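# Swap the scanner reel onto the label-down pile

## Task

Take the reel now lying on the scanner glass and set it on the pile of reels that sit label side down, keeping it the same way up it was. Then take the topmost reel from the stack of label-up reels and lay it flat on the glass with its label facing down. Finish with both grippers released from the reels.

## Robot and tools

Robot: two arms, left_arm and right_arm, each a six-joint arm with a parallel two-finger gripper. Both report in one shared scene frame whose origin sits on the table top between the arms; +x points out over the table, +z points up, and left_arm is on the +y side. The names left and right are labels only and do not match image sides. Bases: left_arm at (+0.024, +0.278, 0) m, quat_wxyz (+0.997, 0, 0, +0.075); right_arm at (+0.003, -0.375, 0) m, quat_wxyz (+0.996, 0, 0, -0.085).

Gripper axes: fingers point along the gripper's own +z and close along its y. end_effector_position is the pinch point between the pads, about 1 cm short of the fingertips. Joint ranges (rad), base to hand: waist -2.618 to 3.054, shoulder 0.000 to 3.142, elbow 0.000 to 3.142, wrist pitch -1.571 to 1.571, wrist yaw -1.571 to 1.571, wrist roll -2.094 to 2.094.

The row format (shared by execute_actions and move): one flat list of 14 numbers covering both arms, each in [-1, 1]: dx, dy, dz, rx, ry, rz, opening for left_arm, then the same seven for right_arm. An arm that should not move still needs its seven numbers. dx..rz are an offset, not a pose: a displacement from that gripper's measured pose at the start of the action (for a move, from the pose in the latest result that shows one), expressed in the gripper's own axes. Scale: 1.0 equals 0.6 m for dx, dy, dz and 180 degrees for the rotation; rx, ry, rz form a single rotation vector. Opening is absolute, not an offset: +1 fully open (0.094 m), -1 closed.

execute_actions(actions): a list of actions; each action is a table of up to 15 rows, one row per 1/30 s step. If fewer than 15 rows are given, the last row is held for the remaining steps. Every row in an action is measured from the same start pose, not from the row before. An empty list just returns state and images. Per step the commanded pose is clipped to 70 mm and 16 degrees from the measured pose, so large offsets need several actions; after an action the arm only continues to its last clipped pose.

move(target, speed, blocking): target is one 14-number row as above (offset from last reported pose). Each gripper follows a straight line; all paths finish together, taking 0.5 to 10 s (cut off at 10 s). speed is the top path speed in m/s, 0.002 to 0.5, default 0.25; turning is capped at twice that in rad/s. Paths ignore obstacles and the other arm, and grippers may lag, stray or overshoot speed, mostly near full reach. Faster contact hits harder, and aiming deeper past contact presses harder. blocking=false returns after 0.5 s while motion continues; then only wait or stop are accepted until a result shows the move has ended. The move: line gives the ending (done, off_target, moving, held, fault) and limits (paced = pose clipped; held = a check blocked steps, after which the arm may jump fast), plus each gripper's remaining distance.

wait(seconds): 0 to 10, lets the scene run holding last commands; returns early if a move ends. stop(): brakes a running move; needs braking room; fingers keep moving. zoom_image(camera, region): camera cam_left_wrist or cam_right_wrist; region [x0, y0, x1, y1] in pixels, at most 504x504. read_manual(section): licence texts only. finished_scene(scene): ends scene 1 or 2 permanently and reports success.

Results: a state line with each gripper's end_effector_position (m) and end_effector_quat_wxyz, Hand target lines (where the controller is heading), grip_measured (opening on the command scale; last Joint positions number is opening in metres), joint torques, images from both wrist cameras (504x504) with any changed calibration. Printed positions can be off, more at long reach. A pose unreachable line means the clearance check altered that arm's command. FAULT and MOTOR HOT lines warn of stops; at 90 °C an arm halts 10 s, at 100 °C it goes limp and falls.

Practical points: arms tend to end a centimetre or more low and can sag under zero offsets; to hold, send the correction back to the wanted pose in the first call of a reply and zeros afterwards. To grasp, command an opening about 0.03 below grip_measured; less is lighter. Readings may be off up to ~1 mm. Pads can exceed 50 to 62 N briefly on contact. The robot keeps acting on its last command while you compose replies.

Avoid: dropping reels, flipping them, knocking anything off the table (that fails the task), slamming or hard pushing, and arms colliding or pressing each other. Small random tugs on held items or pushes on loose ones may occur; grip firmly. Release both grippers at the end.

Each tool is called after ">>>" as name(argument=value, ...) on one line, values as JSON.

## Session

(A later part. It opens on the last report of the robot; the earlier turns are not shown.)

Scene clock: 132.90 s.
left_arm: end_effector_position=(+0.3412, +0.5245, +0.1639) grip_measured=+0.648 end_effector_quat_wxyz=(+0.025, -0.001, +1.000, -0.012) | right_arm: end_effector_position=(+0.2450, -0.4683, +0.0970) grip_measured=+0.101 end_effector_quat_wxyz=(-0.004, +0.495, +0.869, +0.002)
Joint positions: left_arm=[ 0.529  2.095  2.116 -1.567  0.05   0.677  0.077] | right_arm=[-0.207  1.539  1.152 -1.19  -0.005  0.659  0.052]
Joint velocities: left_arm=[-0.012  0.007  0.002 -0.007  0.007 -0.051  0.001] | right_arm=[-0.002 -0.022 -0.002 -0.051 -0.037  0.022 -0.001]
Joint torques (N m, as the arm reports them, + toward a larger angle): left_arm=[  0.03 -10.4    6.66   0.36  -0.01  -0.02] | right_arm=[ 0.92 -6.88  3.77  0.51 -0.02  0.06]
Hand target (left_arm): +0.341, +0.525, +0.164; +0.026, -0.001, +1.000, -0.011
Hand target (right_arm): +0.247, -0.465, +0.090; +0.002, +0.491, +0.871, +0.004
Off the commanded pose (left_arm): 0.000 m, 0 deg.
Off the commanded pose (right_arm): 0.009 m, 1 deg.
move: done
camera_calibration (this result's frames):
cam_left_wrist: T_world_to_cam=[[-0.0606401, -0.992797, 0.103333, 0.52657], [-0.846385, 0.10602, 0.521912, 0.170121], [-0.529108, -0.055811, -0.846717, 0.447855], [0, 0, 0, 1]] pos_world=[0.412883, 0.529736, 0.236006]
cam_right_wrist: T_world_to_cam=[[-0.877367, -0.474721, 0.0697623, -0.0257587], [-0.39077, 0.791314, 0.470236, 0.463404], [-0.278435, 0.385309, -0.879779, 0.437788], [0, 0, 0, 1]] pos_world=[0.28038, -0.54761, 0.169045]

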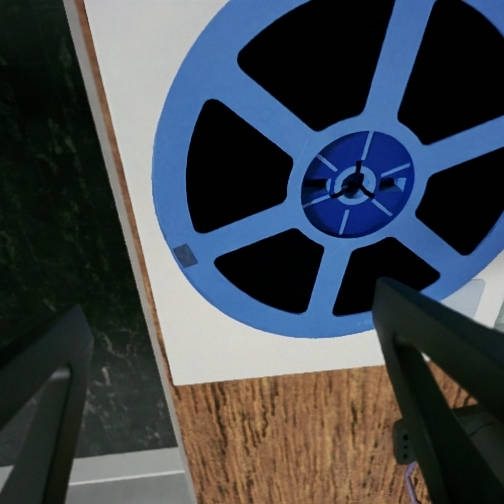

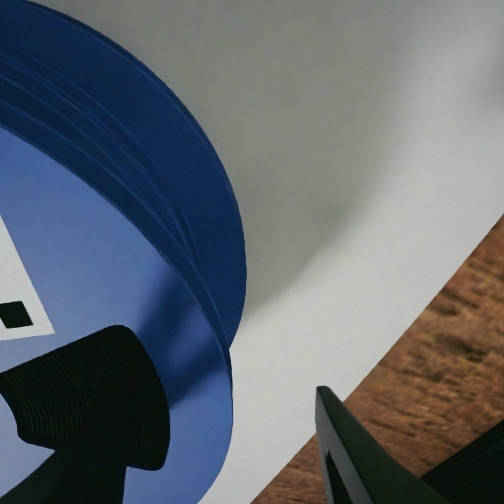

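Same height as last time; press a little and close.

>>> move(target=[0,0,0,0,0,0,0.65,0,0,0.012,0,0,0,0.1], speed=0.02)

>>> move(target=[0,0,0,0,0,0,0.65,0,0,0,0,0,0,-0.9])

>>> move(target=[0,0,0,0,0,0,0.65,0,0,-0.17,0,0,0,-0.9], speed=0.08)

Scene clock: 138.27 s.
left_arm: end_effector_position=(+0.3412, +0.5245, +0.1639) grip_measured=+0.648 end_effector_quat_wxyz=(+0.025, -0.001, +1.000, -0.012) | right_arm: end_effector_position=(+0.2449, -0.4683, +0.0970) grip_measured=+0.101 end_effector_quat_wxyz=(-0.004, +0.495, +0.869, +0.002)
Joint positions: left_arm=[ 0.529  2.095  2.116 -1.567  0.05   0.677  0.077] | right_arm=[-0.207  1.539  1.152 -1.19  -0.005  0.66   0.052]
Joint velocities: left_arm=[-0.007 -0.012  0.002  0.051  0.007 -0.007 -0.   ] | right_arm=[-0.002 -0.002  0.002  0.022 -0.022 -0.066  0.001]
Joint torques (N m, as the arm reports them, + toward a larger angle): left_arm=[  0.02 -10.4    6.65   0.35  -0.01  -0.03] | right_arm=[-0.01 -6.14  4.71  0.41 -0.01  0.02]
Hand target (left_arm): +0.341, +0.525, +0.164; +0.025, -0.001, +1.000, -0.012
Hand target (right_arm): +0.245, -0.468, +0.090; -0.004, +0.495, +0.869, +0.002
Off the commanded pose (left_arm): 0.000 m, 0 deg.
Off the commanded pose (right_arm): 0.007 m, 0 deg.
move: done
camera_calibration (this result's frames):
cam_left_wrist: T_world_to_cam=[[-0.0606401, -0.992797, 0.103333, 0.52657], [-0.846385, 0.10602, 0.521912, 0.170121], [-0.529108, -0.055811, -0.846717, 0.447855], [0, 0, 0, 1]] pos_world=[0.412883, 0.529736, 0.236006]
cam_right_wrist: T_world_to_cam=[[-0.877704, -0.474061, 0.0700134, -0.0254525], [-0.389997, 0.791547, 0.470485, 0.463237], [-0.278457, 0.385641, -0.879626, 0.437898], [0, 0, 0, 1]] pos_world=[0.280257, -0.547612, 0.169022]

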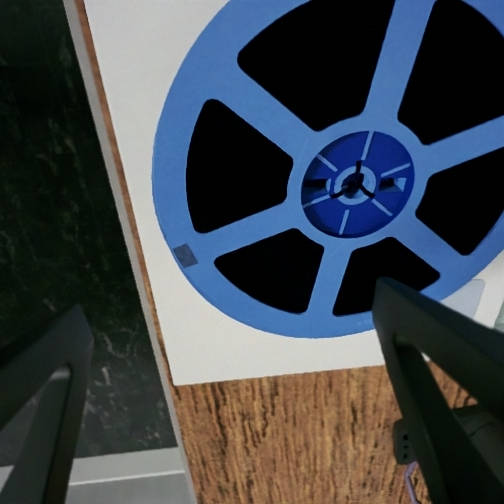

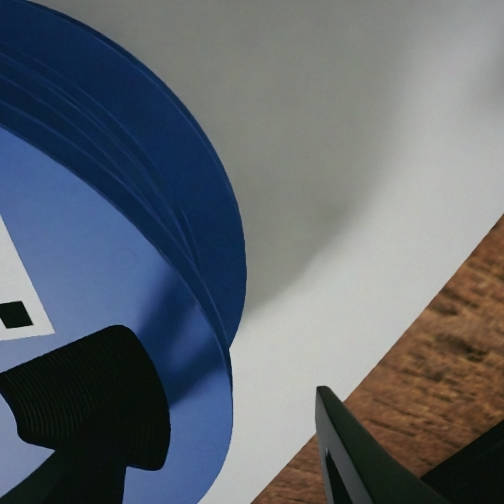

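Scene clock: 138.77 s.
left_arm: end_effector_position=(+0.3412, +0.5245, +0.1639) grip_measured=+0.648 end_effector_quat_wxyz=(+0.025, -0.001, +1.000, -0.012) | right_arm: end_effector_position=(+0.2478, -0.4678, +0.0970) grip_measured=-0.682 end_effector_quat_wxyz=(+0.000, +0.496, +0.868, +0.007)
Joint positions: left_arm=[ 0.529  2.095  2.116 -1.567  0.05   0.677  0.077] | right_arm=[-0.208  1.539  1.152 -1.18  -0.014  0.661  0.015]
Joint velocities: left_arm=[ 0.017  0.012  0.002  0.007 -0.095  0.022  0.001] | right_arm=[-0.002  0.002  0.002  0.037  0.022  0.051 -0.001]
Joint torques (N m, as the arm reports them, + toward a larger angle): left_arm=[  0.03 -10.39   6.65   0.35  -0.01  -0.02] | right_arm=[ 0.1  -6.5   6.99  0.1   0.08  0.  ]
Hand target (left_arm): +0.341, +0.525, +0.164; +0.025, -0.001, +1.000, -0.012
Hand target (right_arm): +0.245, -0.468, +0.097; -0.004, +0.495, +0.869, +0.002
Off the commanded pose (left_arm): 0.000 m, 0 deg.
Off the commanded pose (right_arm): 0.003 m, 1 deg.
move: done
camera_calibration (this result's frames):
cam_left_wrist: T_world_to_cam=[[-0.0606401, -0.992797, 0.103333, 0.52657], [-0.846385, 0.10602, 0.521912, 0.170121], [-0.529108, -0.055811, -0.846717, 0.447855], [0, 0, 0, 1]] pos_world=[0.412883, 0.529736, 0.236006]
cam_right_wrist: T_world_to_cam=[[-0.879412, -0.472678, 0.0566601, -0.0203336], [-0.394384, 0.790015, 0.469402, 0.464413], [-0.266638, 0.390452, -0.881165, 0.437972], [0, 0, 0, 1]] pos_world=[0.282056, -0.547512, 0.169081]

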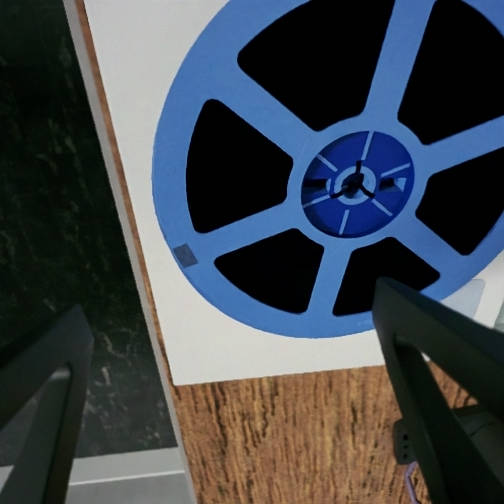

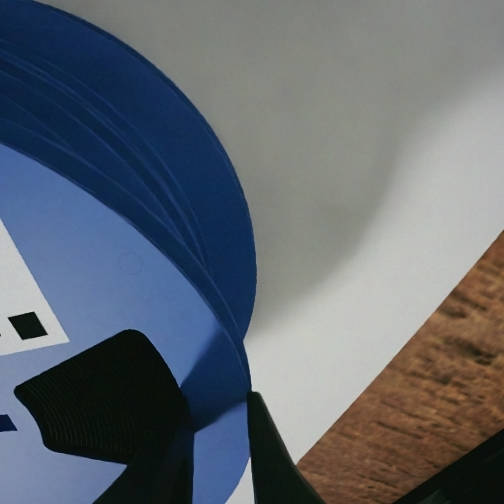

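Scene clock: 140.53 s.
left_arm: end_effector_position=(+0.3412, +0.5245, +0.1639) grip_measured=+0.648 end_effector_quat_wxyz=(+0.025, -0.001, +1.000, -0.012) | right_arm: end_effector_position=(+0.2439, -0.4662, +0.1924) grip_measured=-0.682 end_effector_quat_wxyz=(+0.000, +0.496, +0.868, +0.007)
Joint positions: left_arm=[ 0.529  2.095  2.116 -1.567  0.05   0.677  0.077] | right_arm=[-0.208  1.539  1.533 -1.561 -0.014  0.661  0.015]
Joint velocities: left_arm=[-0.012  0.002  0.002  0.037 -0.037 -0.007 -0.001] | right_arm=[-0.007  0.012  0.002 -0.051 -0.007  0.007  0.   ]
Joint torques (N m, as the arm reports them, + toward a larger angle): left_arm=[  0.02 -10.39   6.66   0.35  -0.01  -0.02] | right_arm=[-0.36 -5.98  9.54  0.15 -0.01 -0.04]
Hand target (left_arm): +0.341, +0.525, +0.164; +0.025, -0.001, +1.000, -0.012
Hand target (right_arm): +0.247, -0.469, +0.199; +0.009, +0.496, +0.868, +0.008
Off the commanded pose (left_arm): 0.000 m, 0 deg.
Off the commanded pose (right_arm): 0.008 m, 0 deg.
joint sent to its limit (right arm) — the command would take joint 4 (wrist pitch) past its lower limit, so that joint was sent only as far as its limit.
move: done
camera_calibration (this result's frames):
cam_left_wrist: T_world_to_cam=[[-0.0606401, -0.992797, 0.103333, 0.52657], [-0.846385, 0.10602, 0.521912, 0.170121], [-0.529108, -0.055811, -0.846717, 0.447855], [0, 0, 0, 1]] pos_world=[0.412883, 0.529736, 0.236006]
cam_right_wrist: T_world_to_cam=[[-0.879039, -0.473377, 0.056609, -0.0287963], [-0.394891, 0.789483, 0.469869, 0.416634], [-0.267117, 0.390679, -0.880919, 0.520516], [0, 0, 0, 1]] pos_world=[0.278251, -0.545912, 0.2644]

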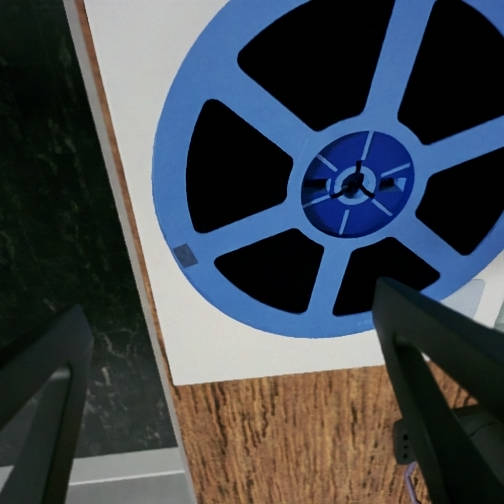

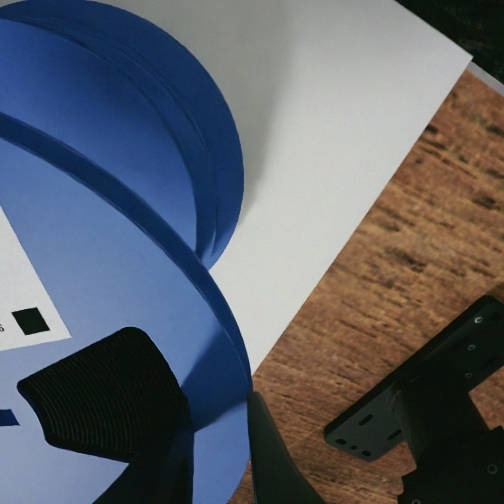

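>>> move(target=[0.068,-0.741,-0.243,0.493,0.013,-0.013,1,0.478,0.39,0.037,-0.446,0.257,-0.257,-0.9], speed=0.12)

Scene clock: 176.07 s.
left_arm: end_effector_position=(+0.2969, +0.0869, +0.3046) grip_measured=+1.000 end_effector_quat_wxyz=(-0.034, +0.001, +0.716, -0.698) | right_arm: end_effector_position=(+0.3028, -0.1007, +0.1802) grip_measured=-0.683 end_effector_quat_wxyz=(-0.002, +0.010, +0.705, +0.709)
Joint positions: left_arm=[-0.201  1.611  1.358 -1.318  1.547 -0.045  0.094] | right_arm=[ 0.478  1.815  0.682  1.147 -1.25   1.601  0.015]
Joint velocities: left_arm=[ 0.002 -0.085 -0.042  0.183 -0.037 -0.212  0.   ] | right_arm=[ 0.002  0.002  0.007 -0.022 -0.037  0.022  0.   ]
Joint torques (N m, as the arm reports them, + toward a larger angle): left_arm=[-0.44 -8.08  5.59  0.49  0.72 -0.06] | right_arm=[ 0.56 -7.51  5.03  1.53 -0.09 -0.02]
Hand target (left_arm): +0.291, +0.085, +0.313; -0.028, +0.013, +0.707, -0.706
Hand target (right_arm): +0.297, -0.099, +0.178; -0.003, -0.001, +0.704, +0.710
Off the commanded pose (left_arm): 0.014 m, 4 deg.
Off the commanded pose (right_arm): 0.006 m, 1 deg.
move: off_target (left_arm); limits=paced
camera_calibration (this result's frames):
cam_left_wrist: T_world_to_cam=[[-0.00894399, 0.0595123, 0.998188, -0.304481], [-0.792657, 0.608124, -0.043359, 0.21826], [-0.609602, -0.791608, 0.0417338, 0.336359], [0, 0, 0, 1]] pos_world=[0.375327, 0.151655, 0.299355]
cam_right_wrist: T_world_to_cam=[[-0.0575207, -0.0641148, -0.996283, 0.178848], [-0.888213, -0.452343, 0.0803914, 0.251584], [-0.455816, 0.889536, -0.0309285, 0.336906], [0, 0, 0, 1]] pos_world=[0.387315, -0.174421, 0.168378]

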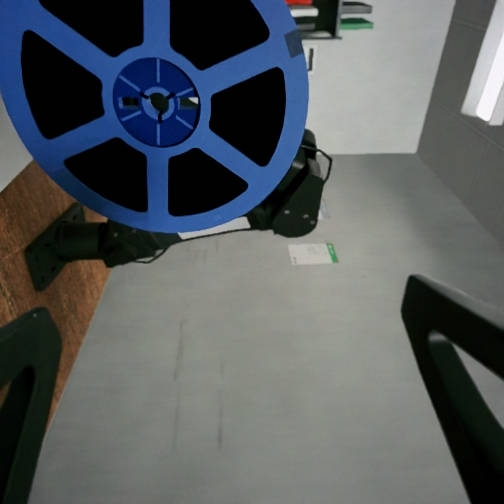

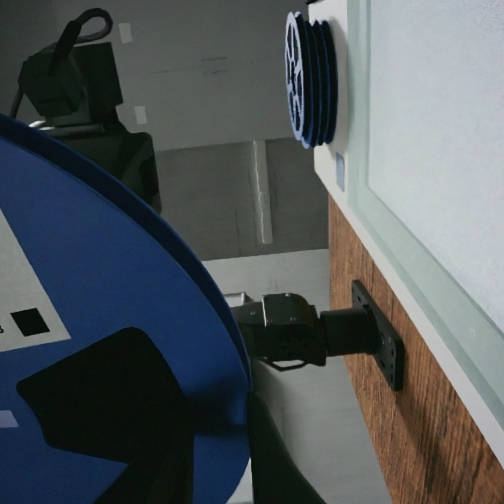

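>>> move(target=[-0.015,-0.04,0.212,0.008,-0.015,0.015,1,0,0,0,0,0,0,-0.9], speed=0.1)

Scene clock: 188.20 s.
left_arm: end_effector_position=(+0.3034, -0.0409, +0.3145) grip_measured=+1.000 end_effector_quat_wxyz=(-0.011, +0.003, +0.718, -0.696) | right_arm: end_effector_position=(+0.3027, -0.1007, +0.1788) grip_measured=-0.683 end_effector_quat_wxyz=(-0.007, +0.015, +0.707, +0.708)
Joint positions: left_arm=[-0.615  1.497  1.029  0.397  1.126 -1.519  0.094] | right_arm=[ 0.478  1.815  0.682  1.137 -1.25   1.606  0.015]
Joint velocities: left_arm=[-0.007 -0.022  0.022 -0.037 -0.007  0.022  0.   ] | right_arm=[-0.007 -0.012  0.007  0.022 -0.022  0.022 -0.001]
Joint torques (N m, as the arm reports them, + toward a larger angle): left_arm=[-0.66 -7.49  6.76  1.86 -0.09 -0.1 ] | right_arm=[ 0.06 -8.51  5.98  1.31 -0.01 -0.03]
Hand target (left_arm): +0.298, -0.042, +0.319; -0.006, +0.008, +0.714, -0.700
Hand target (right_arm): +0.303, -0.101, +0.180; -0.002, +0.011, +0.706, +0.709
Off the commanded pose (left_arm): 0.011 m, 2 deg.
Off the commanded pose (right_arm): 0.001 m, 1 deg.
move: off_target (left_arm); limits=paced
camera_calibration (this result's frames):
cam_left_wrist: T_world_to_cam=[[-0.0453968, 0.0534884, 0.997536, -0.295744], [-0.807745, 0.585579, -0.0681586, 0.312996], [-0.587782, -0.808849, 0.0166216, 0.239325], [0, 0, 0, 1]] pos_world=[0.380066, 0.0261131, 0.31237]
cam_right_wrist: T_world_to_cam=[[-0.0714446, -0.0672035, -0.995178, 0.18117], [-0.886812, -0.452424, 0.0942167, 0.248763], [-0.456574, 0.889267, -0.0272737, 0.336386], [0, 0, 0, 1]] pos_world=[0.387135, -0.174415, 0.166033]

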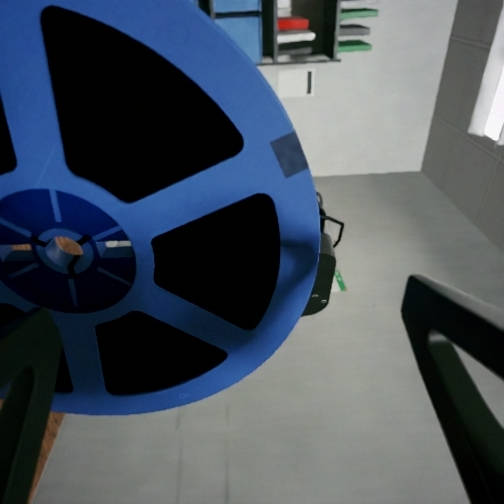

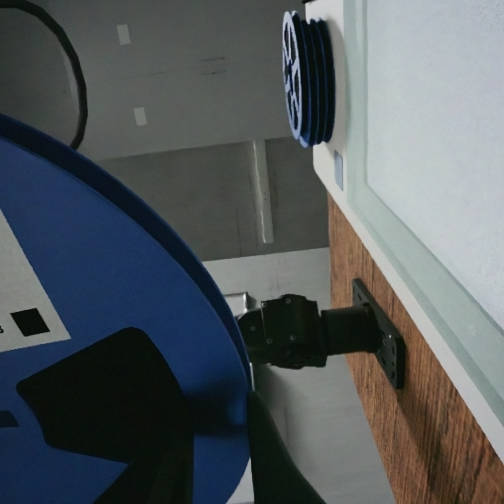

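>>> move(target=[0,-0.012,0.065,0,0,0,1,0,0,0,0,0,0,-0.9], speed=0.03)

Scene clock: 198.00 s.
left_arm: end_effector_position=(+0.3012, -0.0759, +0.3127) grip_measured=+1.000 end_effector_quat_wxyz=(-0.015, +0.003, +0.720, -0.694) | right_arm: end_effector_position=(+0.3027, -0.1007, +0.1775) grip_measured=-0.683 end_effector_quat_wxyz=(-0.011, +0.019, +0.708, +0.706)
Joint positions: left_arm=[-0.711  1.558  1.085  0.401  1.034 -1.526  0.094] | right_arm=[ 0.478  1.815  0.682  1.127 -1.25   1.607  0.015]
Joint velocities: left_arm=[ 0.007  0.012 -0.027  0.066 -0.051 -0.051  0.   ] | right_arm=[ 0.002  0.027 -0.002 -0.022  0.066 -0.022 -0.   ]
Joint torques (N m, as the arm reports them, + toward a larger angle): left_arm=[-0.56 -6.18 11.12  1.61 -0.1  -0.09] | right_arm=[ 0.05 -8.43  5.98  1.3  -0.03  0.  ]
Hand target (left_arm): +0.303, -0.080, +0.320; -0.011, +0.003, +0.718, -0.696
Hand target (right_arm): +0.303, -0.101, +0.179; -0.007, +0.015, +0.707, +0.707
Off the commanded pose (left_arm): 0.009 m, 1 deg.
Off the commanded pose (right_arm): 0.001 m, 1 deg.
move: done
camera_calibration (this result's frames):
cam_left_wrist: T_world_to_cam=[[-0.040222, 0.0471736, 0.998077, -0.294348], [-0.80583, 0.589068, -0.0603165, 0.328796], [-0.59078, -0.806706, 0.0143204, 0.211516], [0, 0, 0, 1]] pos_world=[0.378074, -0.00916699, 0.310585]
cam_right_wrist: T_world_to_cam=[[-0.0823627, -0.0701781, -0.994128, 0.18274], [-0.885717, -0.452125, 0.105298, 0.246609], [-0.45686, 0.889189, -0.0249198, 0.336012], [0, 0, 0, 1]] pos_world=[0.386987, -0.174455, 0.164073]

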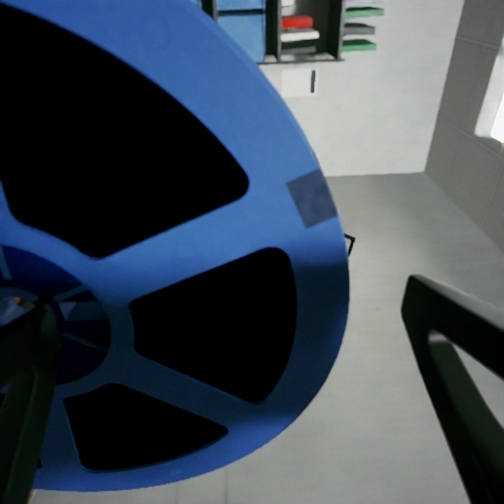

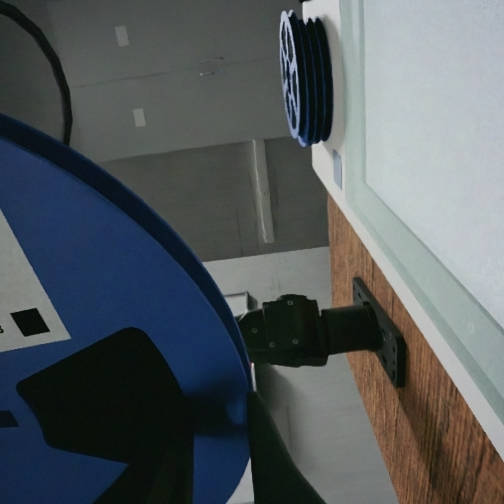

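>>> move(target=[0,-0.016,0.032,0,0,0,1,0,0,0,0,0,0,-0.9], speed=0.02)

Scene clock: 205.43 s.
left_arm: end_effector_position=(+0.2995, -0.0913, +0.3123) grip_measured=+1.000 end_effector_quat_wxyz=(-0.020, -0.000, +0.723, -0.690) | right_arm: end_effector_position=(+0.3028, -0.1007, +0.1746) grip_measured=-0.900 end_effector_quat_wxyz=(-0.019, +0.028, +0.709, +0.704)
Joint positions: left_arm=[-0.752  1.585  1.122  0.378  0.996 -1.528  0.094] | right_arm=[ 0.478  1.817  0.682  1.109 -1.25   1.612  0.005]
Joint velocities: left_arm=[ 0.017 -0.007  0.002  0.022  0.022 -0.037  0.   ] | right_arm=[-0.002  0.002 -0.012  0.007 -0.081 -0.022 -0.   ]
Joint torques (N m, as the arm reports them, + toward a larger angle): left_arm=[-0.52 -6.64 11.12  1.68 -0.04 -0.07] | right_arm=[ 0.04 -8.62  6.07  1.36  0.02 -0.06]
Hand target (left_arm): +0.301, -0.095, +0.321; -0.015, +0.003, +0.720, -0.694
Hand target (right_arm): +0.303, -0.101, +0.177; -0.010, +0.019, +0.708, +0.706
Off the commanded pose (left_arm): 0.010 m, 1 deg.
Off the commanded pose (right_arm): 0.003 m, 1 deg.
move: done
camera_calibration (this result's frames):
cam_left_wrist: T_world_to_cam=[[-0.027964, 0.0372328, 0.998915, -0.298167], [-0.804653, 0.592069, -0.0445941, 0.331531], [-0.593087, -0.805027, 0.0134028, 0.199166], [0, 0, 0, 1]] pos_world=[0.376552, -0.0248538, 0.309959]
cam_right_wrist: T_world_to_cam=[[-0.106106, -0.076029, -0.991444, 0.185916], [-0.883277, -0.450729, 0.129094, 0.242188], [-0.456687, 0.889417, -0.0193296, 0.334979], [0, 0, 0, 1]] pos_world=[0.386627, -0.17464, 0.159536]

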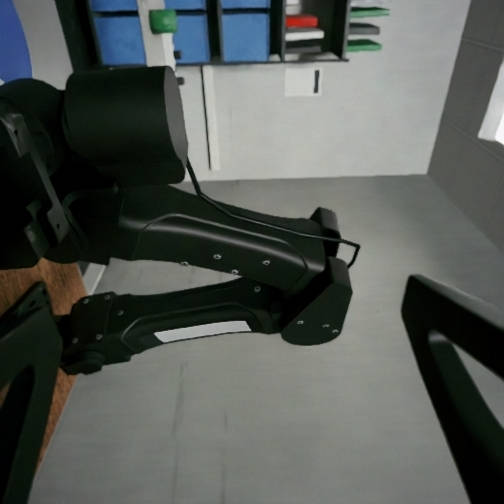

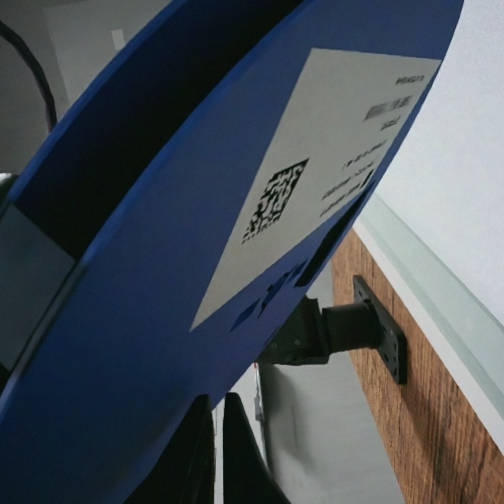

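Pushed it out of the grip; it's falling. See where it lands.

>>> move(target=[0,0,-0.25,0,0,0,1,0,0,-0.15,0,0,0,1], speed=0.15)

Scene clock: 210.33 s.
left_arm: end_effector_position=(+0.3062, +0.0567, +0.3085) grip_measured=+1.000 end_effector_quat_wxyz=(-0.029, -0.017, +0.722, -0.691) | right_arm: end_effector_position=(+0.3075, -0.1892, +0.1696) grip_measured=+1.000 end_effector_quat_wxyz=(-0.022, +0.036, +0.708, +0.705)
Joint positions: left_arm=[-0.305  1.392  0.991  0.091  1.428 -1.327  0.094] | right_arm=[ 0.19   1.779  0.638  1.018 -1.53   1.53   0.094]
Joint velocities: left_arm=[-0.002 -0.022 -0.012 -0.022 -0.022  0.037  0.   ] | right_arm=[ 0.007 -0.017 -0.002 -0.037  0.037 -0.022  0.   ]
Joint torques (N m, as the arm reports them, + toward a larger angle): left_arm=[ 0.36 -6.6   9.95  1.27  0.27  0.13] | right_arm=[ -0.3  -10.53   4.54   0.97  -0.17  -0.11]
Hand target (left_arm): +0.301, +0.059, +0.320; -0.020, -0.001, +0.720, -0.694
Hand target (right_arm): +0.302, -0.191, +0.175; -0.018, +0.028, +0.708, +0.706
Off the commanded pose (left_arm): 0.011 m, 2 deg.
Off the commanded pose (right_arm): 0.008 m, 1 deg.
move: off_target (left_arm)
camera_calibration (this result's frames):
cam_left_wrist: T_world_to_cam=[[0.00712708, 0.0393027, 0.999202, -0.310606], [-0.812665, 0.582479, -0.0171148, 0.243636], [-0.582687, -0.811895, 0.0360913, 0.312546], [0, 0, 0, 1]] pos_world=[0.382325, 0.124049, 0.303248]
cam_right_wrist: T_world_to_cam=[[-0.122906, -0.0718769, -0.989812, 0.180401], [-0.884249, -0.444872, 0.142103, 0.206367], [-0.450553, 0.892705, -0.00887963, 0.412673], [0, 0, 0, 1]] pos_world=[0.390583, -0.263622, 0.152902]

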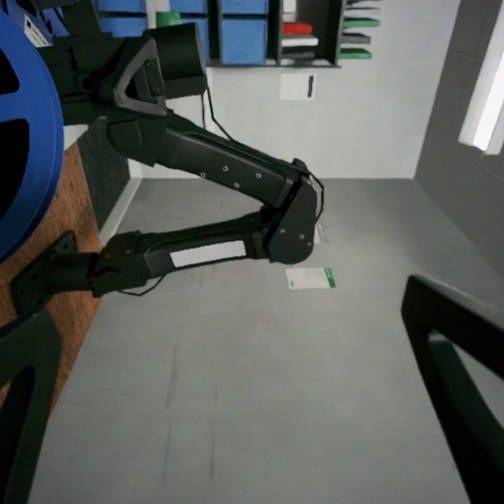

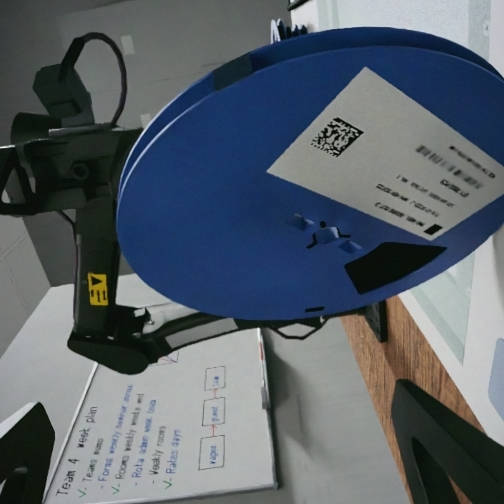

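>>> wait(seconds=1)

Scene clock: 213.97 s.
left_arm: end_effector_position=(+0.3060, +0.0567, +0.3078) grip_measured=+1.000 end_effector_quat_wxyz=(-0.029, -0.017, +0.722, -0.691) | right_arm: end_effector_position=(+0.3074, -0.1892, +0.1693) grip_measured=+1.000 end_effector_quat_wxyz=(-0.022, +0.037, +0.708, +0.705)
Joint positions: left_arm=[-0.305  1.392  0.991  0.083  1.428 -1.322  0.094] | right_arm=[ 0.19   1.779  0.638  1.012 -1.53   1.526  0.094]
Joint velocities: left_arm=[-0.002  0.032 -0.002 -0.081 -0.051 -0.125  0.   ] | right_arm=[ 0.022 -0.007 -0.007  0.066 -0.037  0.007  0.   ]
Joint torques (N m, as the arm reports them, + toward a larger angle): left_arm=[ 0.37 -6.59  9.93  1.24  0.28  0.12] | right_arm=[ -0.32 -10.57   4.56   0.97  -0.17  -0.09]
Hand target (left_arm): +0.301, +0.059, +0.320; -0.020, -0.001, +0.720, -0.694
Hand target (right_arm): +0.302, -0.191, +0.175; -0.018, +0.028, +0.708, +0.706
Off the commanded pose (left_arm): 0.012 m, 2 deg.
Off the commanded pose (right_arm): 0.009 m, 1 deg.
wait: 1.00 s; at rest from the start
camera_calibration (this result's frames):
cam_left_wrist: T_world_to_cam=[[0.00858216, 0.0382943, 0.99923, -0.310344], [-0.812542, 0.5827, -0.0153526, 0.242839], [-0.582839, -0.811784, 0.0361166, 0.312505], [0, 0, 0, 1]] pos_world=[0.382121, 0.124069, 0.302547]
cam_right_wrist: T_world_to_cam=[[-0.124037, -0.0720573, -0.989658, 0.180381], [-0.884077, -0.444863, 0.143195, 0.206109], [-0.450581, 0.892695, -0.00852466, 0.412585], [0, 0, 0, 1]] pos_world=[0.390493, -0.263625, 0.152519]

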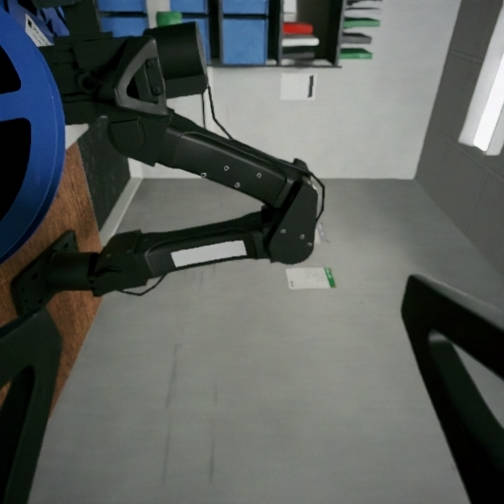

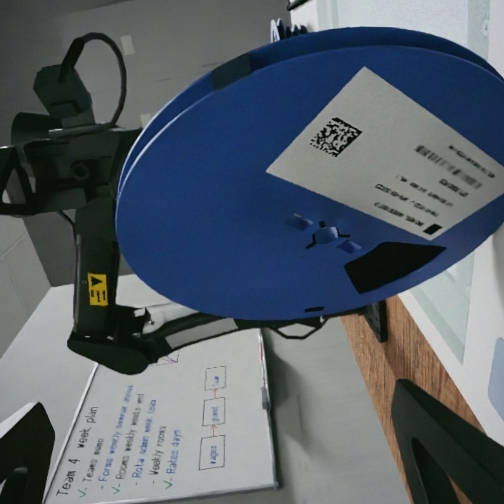

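>>> move(target=[0,0,-0.3,0,0,0,1,0,0.25,-0.05,0,0,0,1], speed=0.2)

Scene clock: 254.83 s.
left_arm: end_effector_position=(+0.3143, +0.2365, +0.3171) grip_measured=+1.000 end_effector_quat_wxyz=(+0.167, -0.186, +0.682, -0.687) | right_arm: end_effector_position=(+0.3208, -0.2159, +0.3073) grip_measured=+1.000 end_effector_quat_wxyz=(-0.019, +0.069, +0.703, +0.707)
Joint positions: left_arm=[ 0.356  1.17   0.853 -0.049  1.572 -1.232  0.094] | right_arm=[ 0.104  1.507  0.888  0.88  -1.565  1.956  0.094]
Joint velocities: left_arm=[-0.002 -0.007 -0.022 -0.022 -0.022 -0.066  0.   ] | right_arm=[-0.017  0.002 -0.002  0.022  0.066  0.007  0.   ]
Joint torques (N m, as the arm reports them, + toward a larger angle): left_arm=[ 0.49 -4.49  6.49  1.14  0.32 -0.02] | right_arm=[-0.41 -8.41  9.48  0.96  0.07  0.01]
Hand target (left_arm): +0.307, +0.235, +0.317; +0.161, -0.187, +0.680, -0.691
Hand target (right_arm): +0.319, -0.218, +0.319; -0.003, +0.055, +0.705, +0.707
Off the commanded pose (left_arm): 0.005 m, 30 deg; orientation clipped at the last step of the last action.
Off the commanded pose (right_arm): 0.012 m, 4 deg.
joint sent to its limit (left arm) — the command would take joint 5 (wrist yaw) past its upper limit, so that joint was sent only as far as its limit.
joint sent to its limit (right arm) — the command would take joint 5 (wrist yaw) past its lower limit, so that joint was sent only as far as its limit.
move: off_target (left_arm, right_arm); limits=paced
camera_calibration (this result's frames):
cam_left_wrist: T_world_to_cam=[[-0.0673353, 0.0577972, 0.996055, -0.306317], [-0.992533, 0.0978862, -0.0727772, 0.334378], [-0.101706, -0.993518, 0.0507744, 0.350128], [0, 0, 0, 1]] pos_world=[0.346865, 0.332832, 0.311666]
cam_right_wrist: T_world_to_cam=[[-0.167038, -0.0559547, -0.984361, 0.332378], [-0.899522, -0.400124, 0.175386, 0.191002], [-0.40368, 0.914751, 0.0165036, 0.425723], [0, 0, 0, 1]] pos_world=[0.399186, -0.294408, 0.286655]

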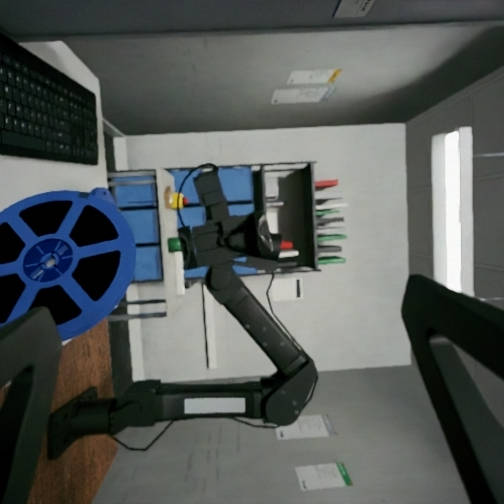

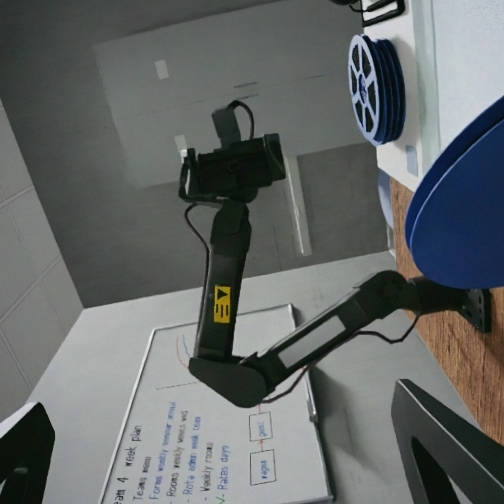

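>>> move(target=[0,0,0,0,0,0,1,0.08,0.08,0.07,0.472,-0.162,-0.197,1], speed=0.3)

Scene clock: 272.50 s.
left_arm: end_effector_position=(+0.3142, +0.2365, +0.3171) grip_measured=+1.000 end_effector_quat_wxyz=(+0.167, -0.186, +0.682, -0.687) | right_arm: end_effector_position=(+0.2832, -0.1698, +0.3580) grip_measured=+1.000 end_effector_quat_wxyz=(+0.327, -0.007, +0.944, +0.042)
Joint positions: left_arm=[ 0.356  1.17   0.853 -0.05   1.572 -1.232  0.094] | right_arm=[ 1.006  1.636  2.165 -1.553  0.414  0.704  0.094]
Joint velocities: left_arm=[-0.007  0.012 -0.002  0.022  0.037 -0.007  0.   ] | right_arm=[ 0.002  0.002 -0.017 -0.022  0.051  0.007  0.   ]
Joint torques (N m, as the arm reports them, + toward a larger angle): left_arm=[ 0.03 -2.8   7.89  1.34  0.17 -0.02] | right_arm=[ 0.44 -6.27  7.67  0.86  0.36  0.06]
Hand target (left_arm): +0.314, +0.237, +0.317; +0.167, -0.186, +0.682, -0.687
Hand target (right_arm): +0.283, -0.172, +0.361; +0.333, -0.005, +0.942, +0.035
Off the commanded pose (left_arm): 0.000 m, 0 deg.
Off the commanded pose (right_arm): 0.003 m, 6 deg.
joint sent to its limit (right arm) — the command would take joint 4 (wrist pitch) past its lower limit, so that joint was sent only as far as its limit.
move: off_target (right_arm); limits=paced
camera_calibration (this result's frames):
cam_left_wrist: T_world_to_cam=[[-0.0666706, 0.0581656, 0.996078, -0.306572], [-0.992581, 0.0978594, -0.0721511, 0.334181], [-0.101672, -0.993499, 0.0512098, 0.349966], [0, 0, 0, 1]] pos_world=[0.346845, 0.33282, 0.311559]
cam_right_wrist: T_world_to_cam=[[-0.033077, -0.998477, -0.044152, -0.156042], [-0.982953, 0.0404931, -0.179342, 0.392118], [0.180856, 0.0374673, -0.982796, 0.410706], [0, 0, 0, 1]] pos_world=[0.305993, -0.187071, 0.467074]

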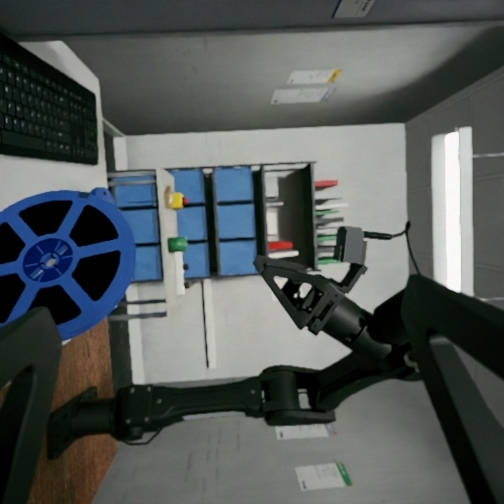

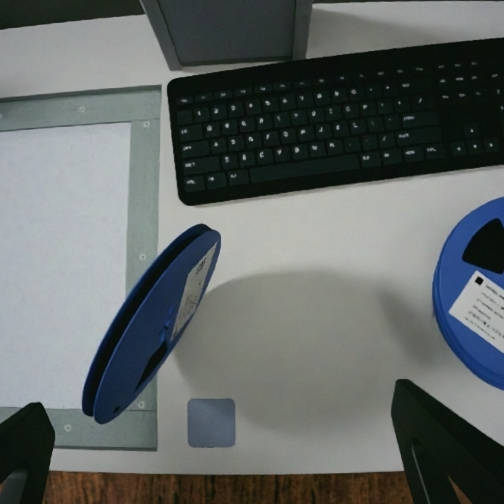

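>>> move(target=[0,0,0,0,0,0,1,0.072,0.117,0.185,0.089,0.199,0.186,0.6], speed=0.15)

Scene clock: 295.53 s.
left_arm: end_effector_position=(+0.3142, +0.2365, +0.3171) grip_measured=+1.000 end_effector_quat_wxyz=(+0.167, -0.186, +0.682, -0.687) | right_arm: end_effector_position=(+0.3110, -0.0897, +0.2446) grip_measured=+0.601 end_effector_quat_wxyz=(+0.076, +0.282, +0.949, +0.121)
Joint positions: left_arm=[ 0.356  1.17   0.853 -0.05   1.572 -1.232  0.094] | right_arm=[ 0.917  1.998  2.272 -1.556  0.008  1.324  0.075]
Joint velocities: left_arm=[-0.012 -0.007 -0.022 -0.051  0.037 -0.022  0.   ] | right_arm=[ 0.007  0.007 -0.012 -0.007  0.051 -0.022 -0.   ]
Joint torques (N m, as the arm reports them, + toward a larger angle): left_arm=[ 0.03 -2.8   7.87  1.34  0.17 -0.02] | right_arm=[ -0.53 -10.22   9.39   0.53   0.     0.04]
Hand target (left_arm): +0.314, +0.237, +0.317; +0.167, -0.186, +0.682, -0.687
Hand target (right_arm): +0.314, -0.091, +0.248; +0.076, +0.288, +0.946, +0.125
Off the commanded pose (left_arm): 0.000 m, 0 deg.
Off the commanded pose (right_arm): 0.006 m, 17 deg; orientation clipped at the last step of the last action.
joint sent to its limit (right arm) — the command would take joint 4 (wrist pitch) past its lower limit, so that joint was sent only as far as its limit.
move: off_target (right_arm); limits=paced
camera_calibration (this result's frames):
cam_left_wrist: T_world_to_cam=[[-0.0666706, 0.0581656, 0.996078, -0.306572], [-0.992581, 0.0978594, -0.0721511, 0.334181], [-0.101672, -0.993499, 0.0512098, 0.349966], [0, 0, 0, 1]] pos_world=[0.346845, 0.33282, 0.311559]
cam_right_wrist: T_world_to_cam=[[-0.562106, -0.800139, -0.209317, 0.142621], [-0.797201, 0.456775, 0.39475, 0.235027], [-0.220245, 0.388759, -0.894628, 0.425894], [0, 0, 0, 1]] pos_world=[0.361333, -0.158808, 0.318093]

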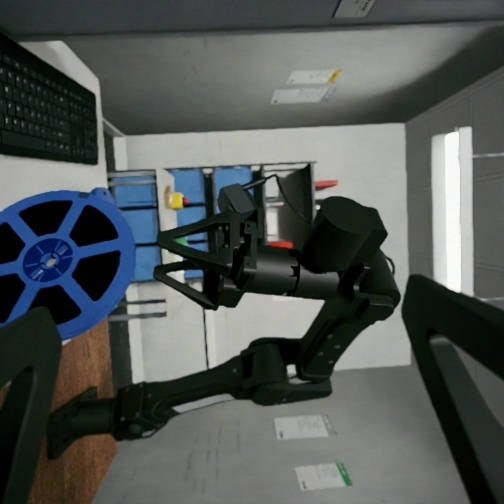

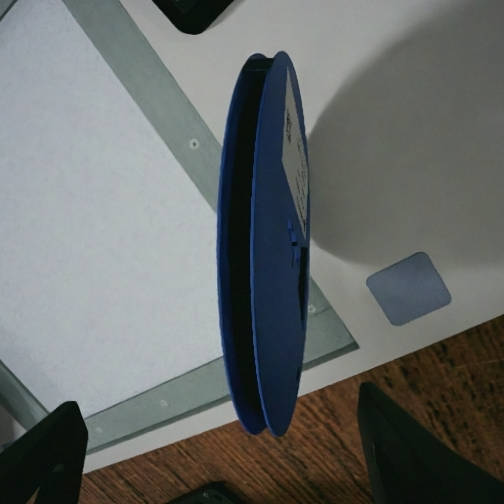

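>>> move(target=[0,0,0,0,0,0,1,0.004,-0.012,0.05,0.088,0.024,0.004,0.6], speed=0.05)

Scene clock: 309.43 s.
left_arm: end_effector_position=(+0.3142, +0.2365, +0.3171) grip_measured=+1.000 end_effector_quat_wxyz=(+0.167, -0.186, +0.682, -0.687) | right_arm: end_effector_position=(+0.3144, -0.0856, +0.2264) grip_measured=+0.601 end_effector_quat_wxyz=(+0.063, +0.286, +0.950, +0.103)
Joint positions: left_arm=[ 0.356  1.17   0.853 -0.05   1.572 -1.232  0.094] | right_arm=[ 0.917  2.043  2.272 -1.556  0.004  1.332  0.075]
Joint velocities: left_arm=[ 0.002 -0.017 -0.017 -0.007  0.007  0.037  0.   ] | right_arm=[ 0.002  0.007 -0.002 -0.007  0.051 -0.095 -0.001]
Joint torques (N m, as the arm reports them, + toward a larger angle): left_arm=[ 0.03 -2.8   7.86  1.34  0.17 -0.02] | right_arm=[ -0.06 -10.33   4.67   0.47  -0.03   0.05]
Hand target (left_arm): +0.314, +0.237, +0.317; +0.167, -0.186, +0.682, -0.687
Hand target (right_arm): +0.311, -0.089, +0.213; +0.050, +0.289, +0.952, +0.083
Off the commanded pose (left_arm): 0.000 m, 0 deg.
Off the commanded pose (right_arm): 0.013 m, 14 deg.
joint sent to its limit (right arm) — the command would take joint 4 (wrist pitch) past its lower limit, so that joint was sent only as far as its limit.
move: off_target (right_arm)
camera_calibration (this result's frames):
cam_left_wrist: T_world_to_cam=[[-0.0666706, 0.0581656, 0.996078, -0.306572], [-0.992581, 0.0978594, -0.0721511, 0.334181], [-0.101672, -0.993499, 0.0512098, 0.349966], [0, 0, 0, 1]] pos_world=[0.346845, 0.33282, 0.311559]
cam_right_wrist: T_world_to_cam=[[-0.574477, -0.801266, -0.167178, 0.138231], [-0.779251, 0.472883, 0.411277, 0.235073], [-0.250487, 0.366543, -0.896048, 0.416812], [0, 0, 0, 1]] pos_world=[0.366997, -0.153182, 0.299913]

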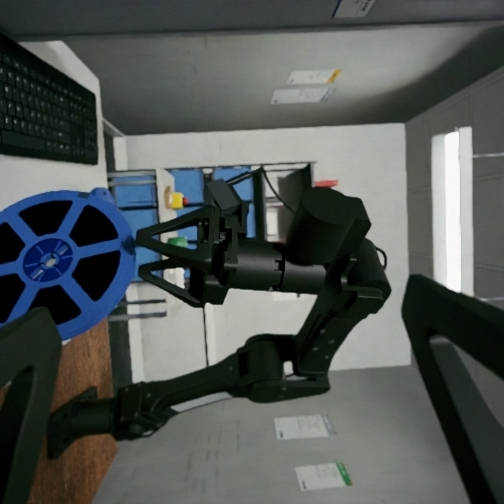

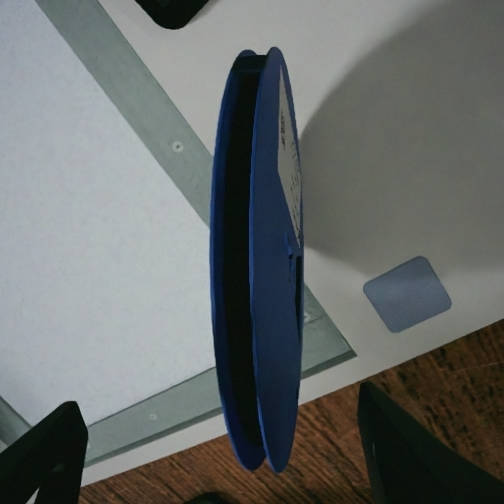

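>>> move(target=[0,0,0,0,0,0,1,0,-0.018,0.065,0.03,0,0,0.6], speed=0.04)

Scene clock: 321.63 s.
left_arm: end_effector_position=(+0.3142, +0.2365, +0.3171) grip_measured=+1.000 end_effector_quat_wxyz=(+0.167, -0.186, +0.682, -0.687) | right_arm: end_effector_position=(+0.3140, -0.0878, +0.1923) grip_measured=+0.601 end_effector_quat_wxyz=(+0.046, +0.288, +0.954, +0.067)
Joint positions: left_arm=[ 0.356  1.17   0.853 -0.05   1.572 -1.232  0.094] | right_arm=[ 0.917  2.069  2.18  -1.519  0.012  1.332  0.075]
Joint velocities: left_arm=[-0.002  0.002  0.007 -0.007  0.022  0.051  0.   ] | right_arm=[ 0.012  0.007 -0.002 -0.007 -0.051  0.051 -0.   ]
Joint torques (N m, as the arm reports them, + toward a larger angle): left_arm=[ 0.03 -2.8   7.87  1.34  0.17 -0.03] | right_arm=[  0.24 -11.33   5.8    0.5    0.13   0.06]
Hand target (left_arm): +0.314, +0.237, +0.317; +0.167, -0.186, +0.682, -0.687
Hand target (right_arm): +0.316, -0.088, +0.186; +0.050, +0.289, +0.954, +0.058
Off the commanded pose (left_arm): 0.000 m, 0 deg.
Off the commanded pose (right_arm): 0.006 m, 1 deg.
move: done
camera_calibration (this result's frames):
cam_left_wrist: T_world_to_cam=[[-0.0666706, 0.0581656, 0.996078, -0.306572], [-0.992581, 0.0978594, -0.0721511, 0.334181], [-0.101672, -0.993499, 0.0512098, 0.349966], [0, 0, 0, 1]] pos_world=[0.346845, 0.33282, 0.311559]
cam_right_wrist: T_world_to_cam=[[-0.582816, -0.80779, -0.0883153, 0.117447], [-0.755936, 0.499087, 0.423642, 0.24241], [-0.298137, 0.313666, -0.901514, 0.39827], [0, 0, 0, 1]] pos_world=[0.370436, -0.151035, 0.266724]

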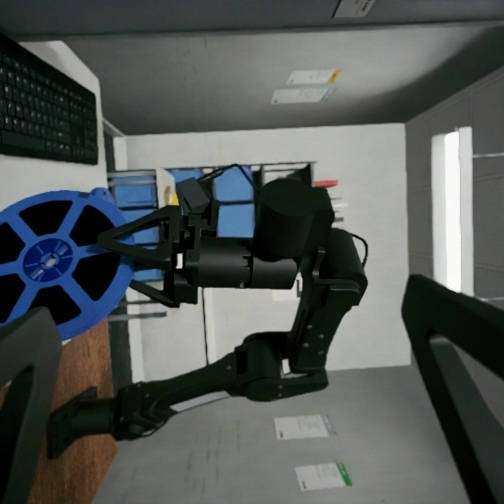

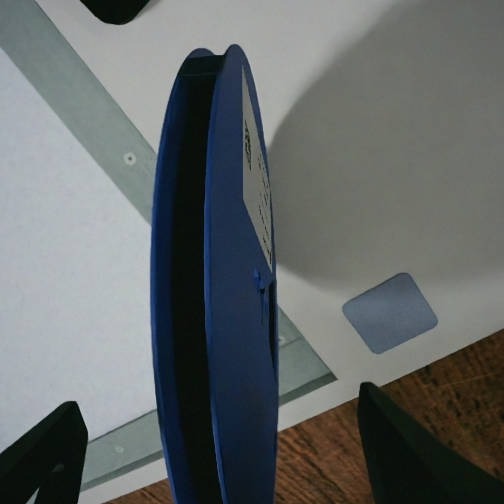

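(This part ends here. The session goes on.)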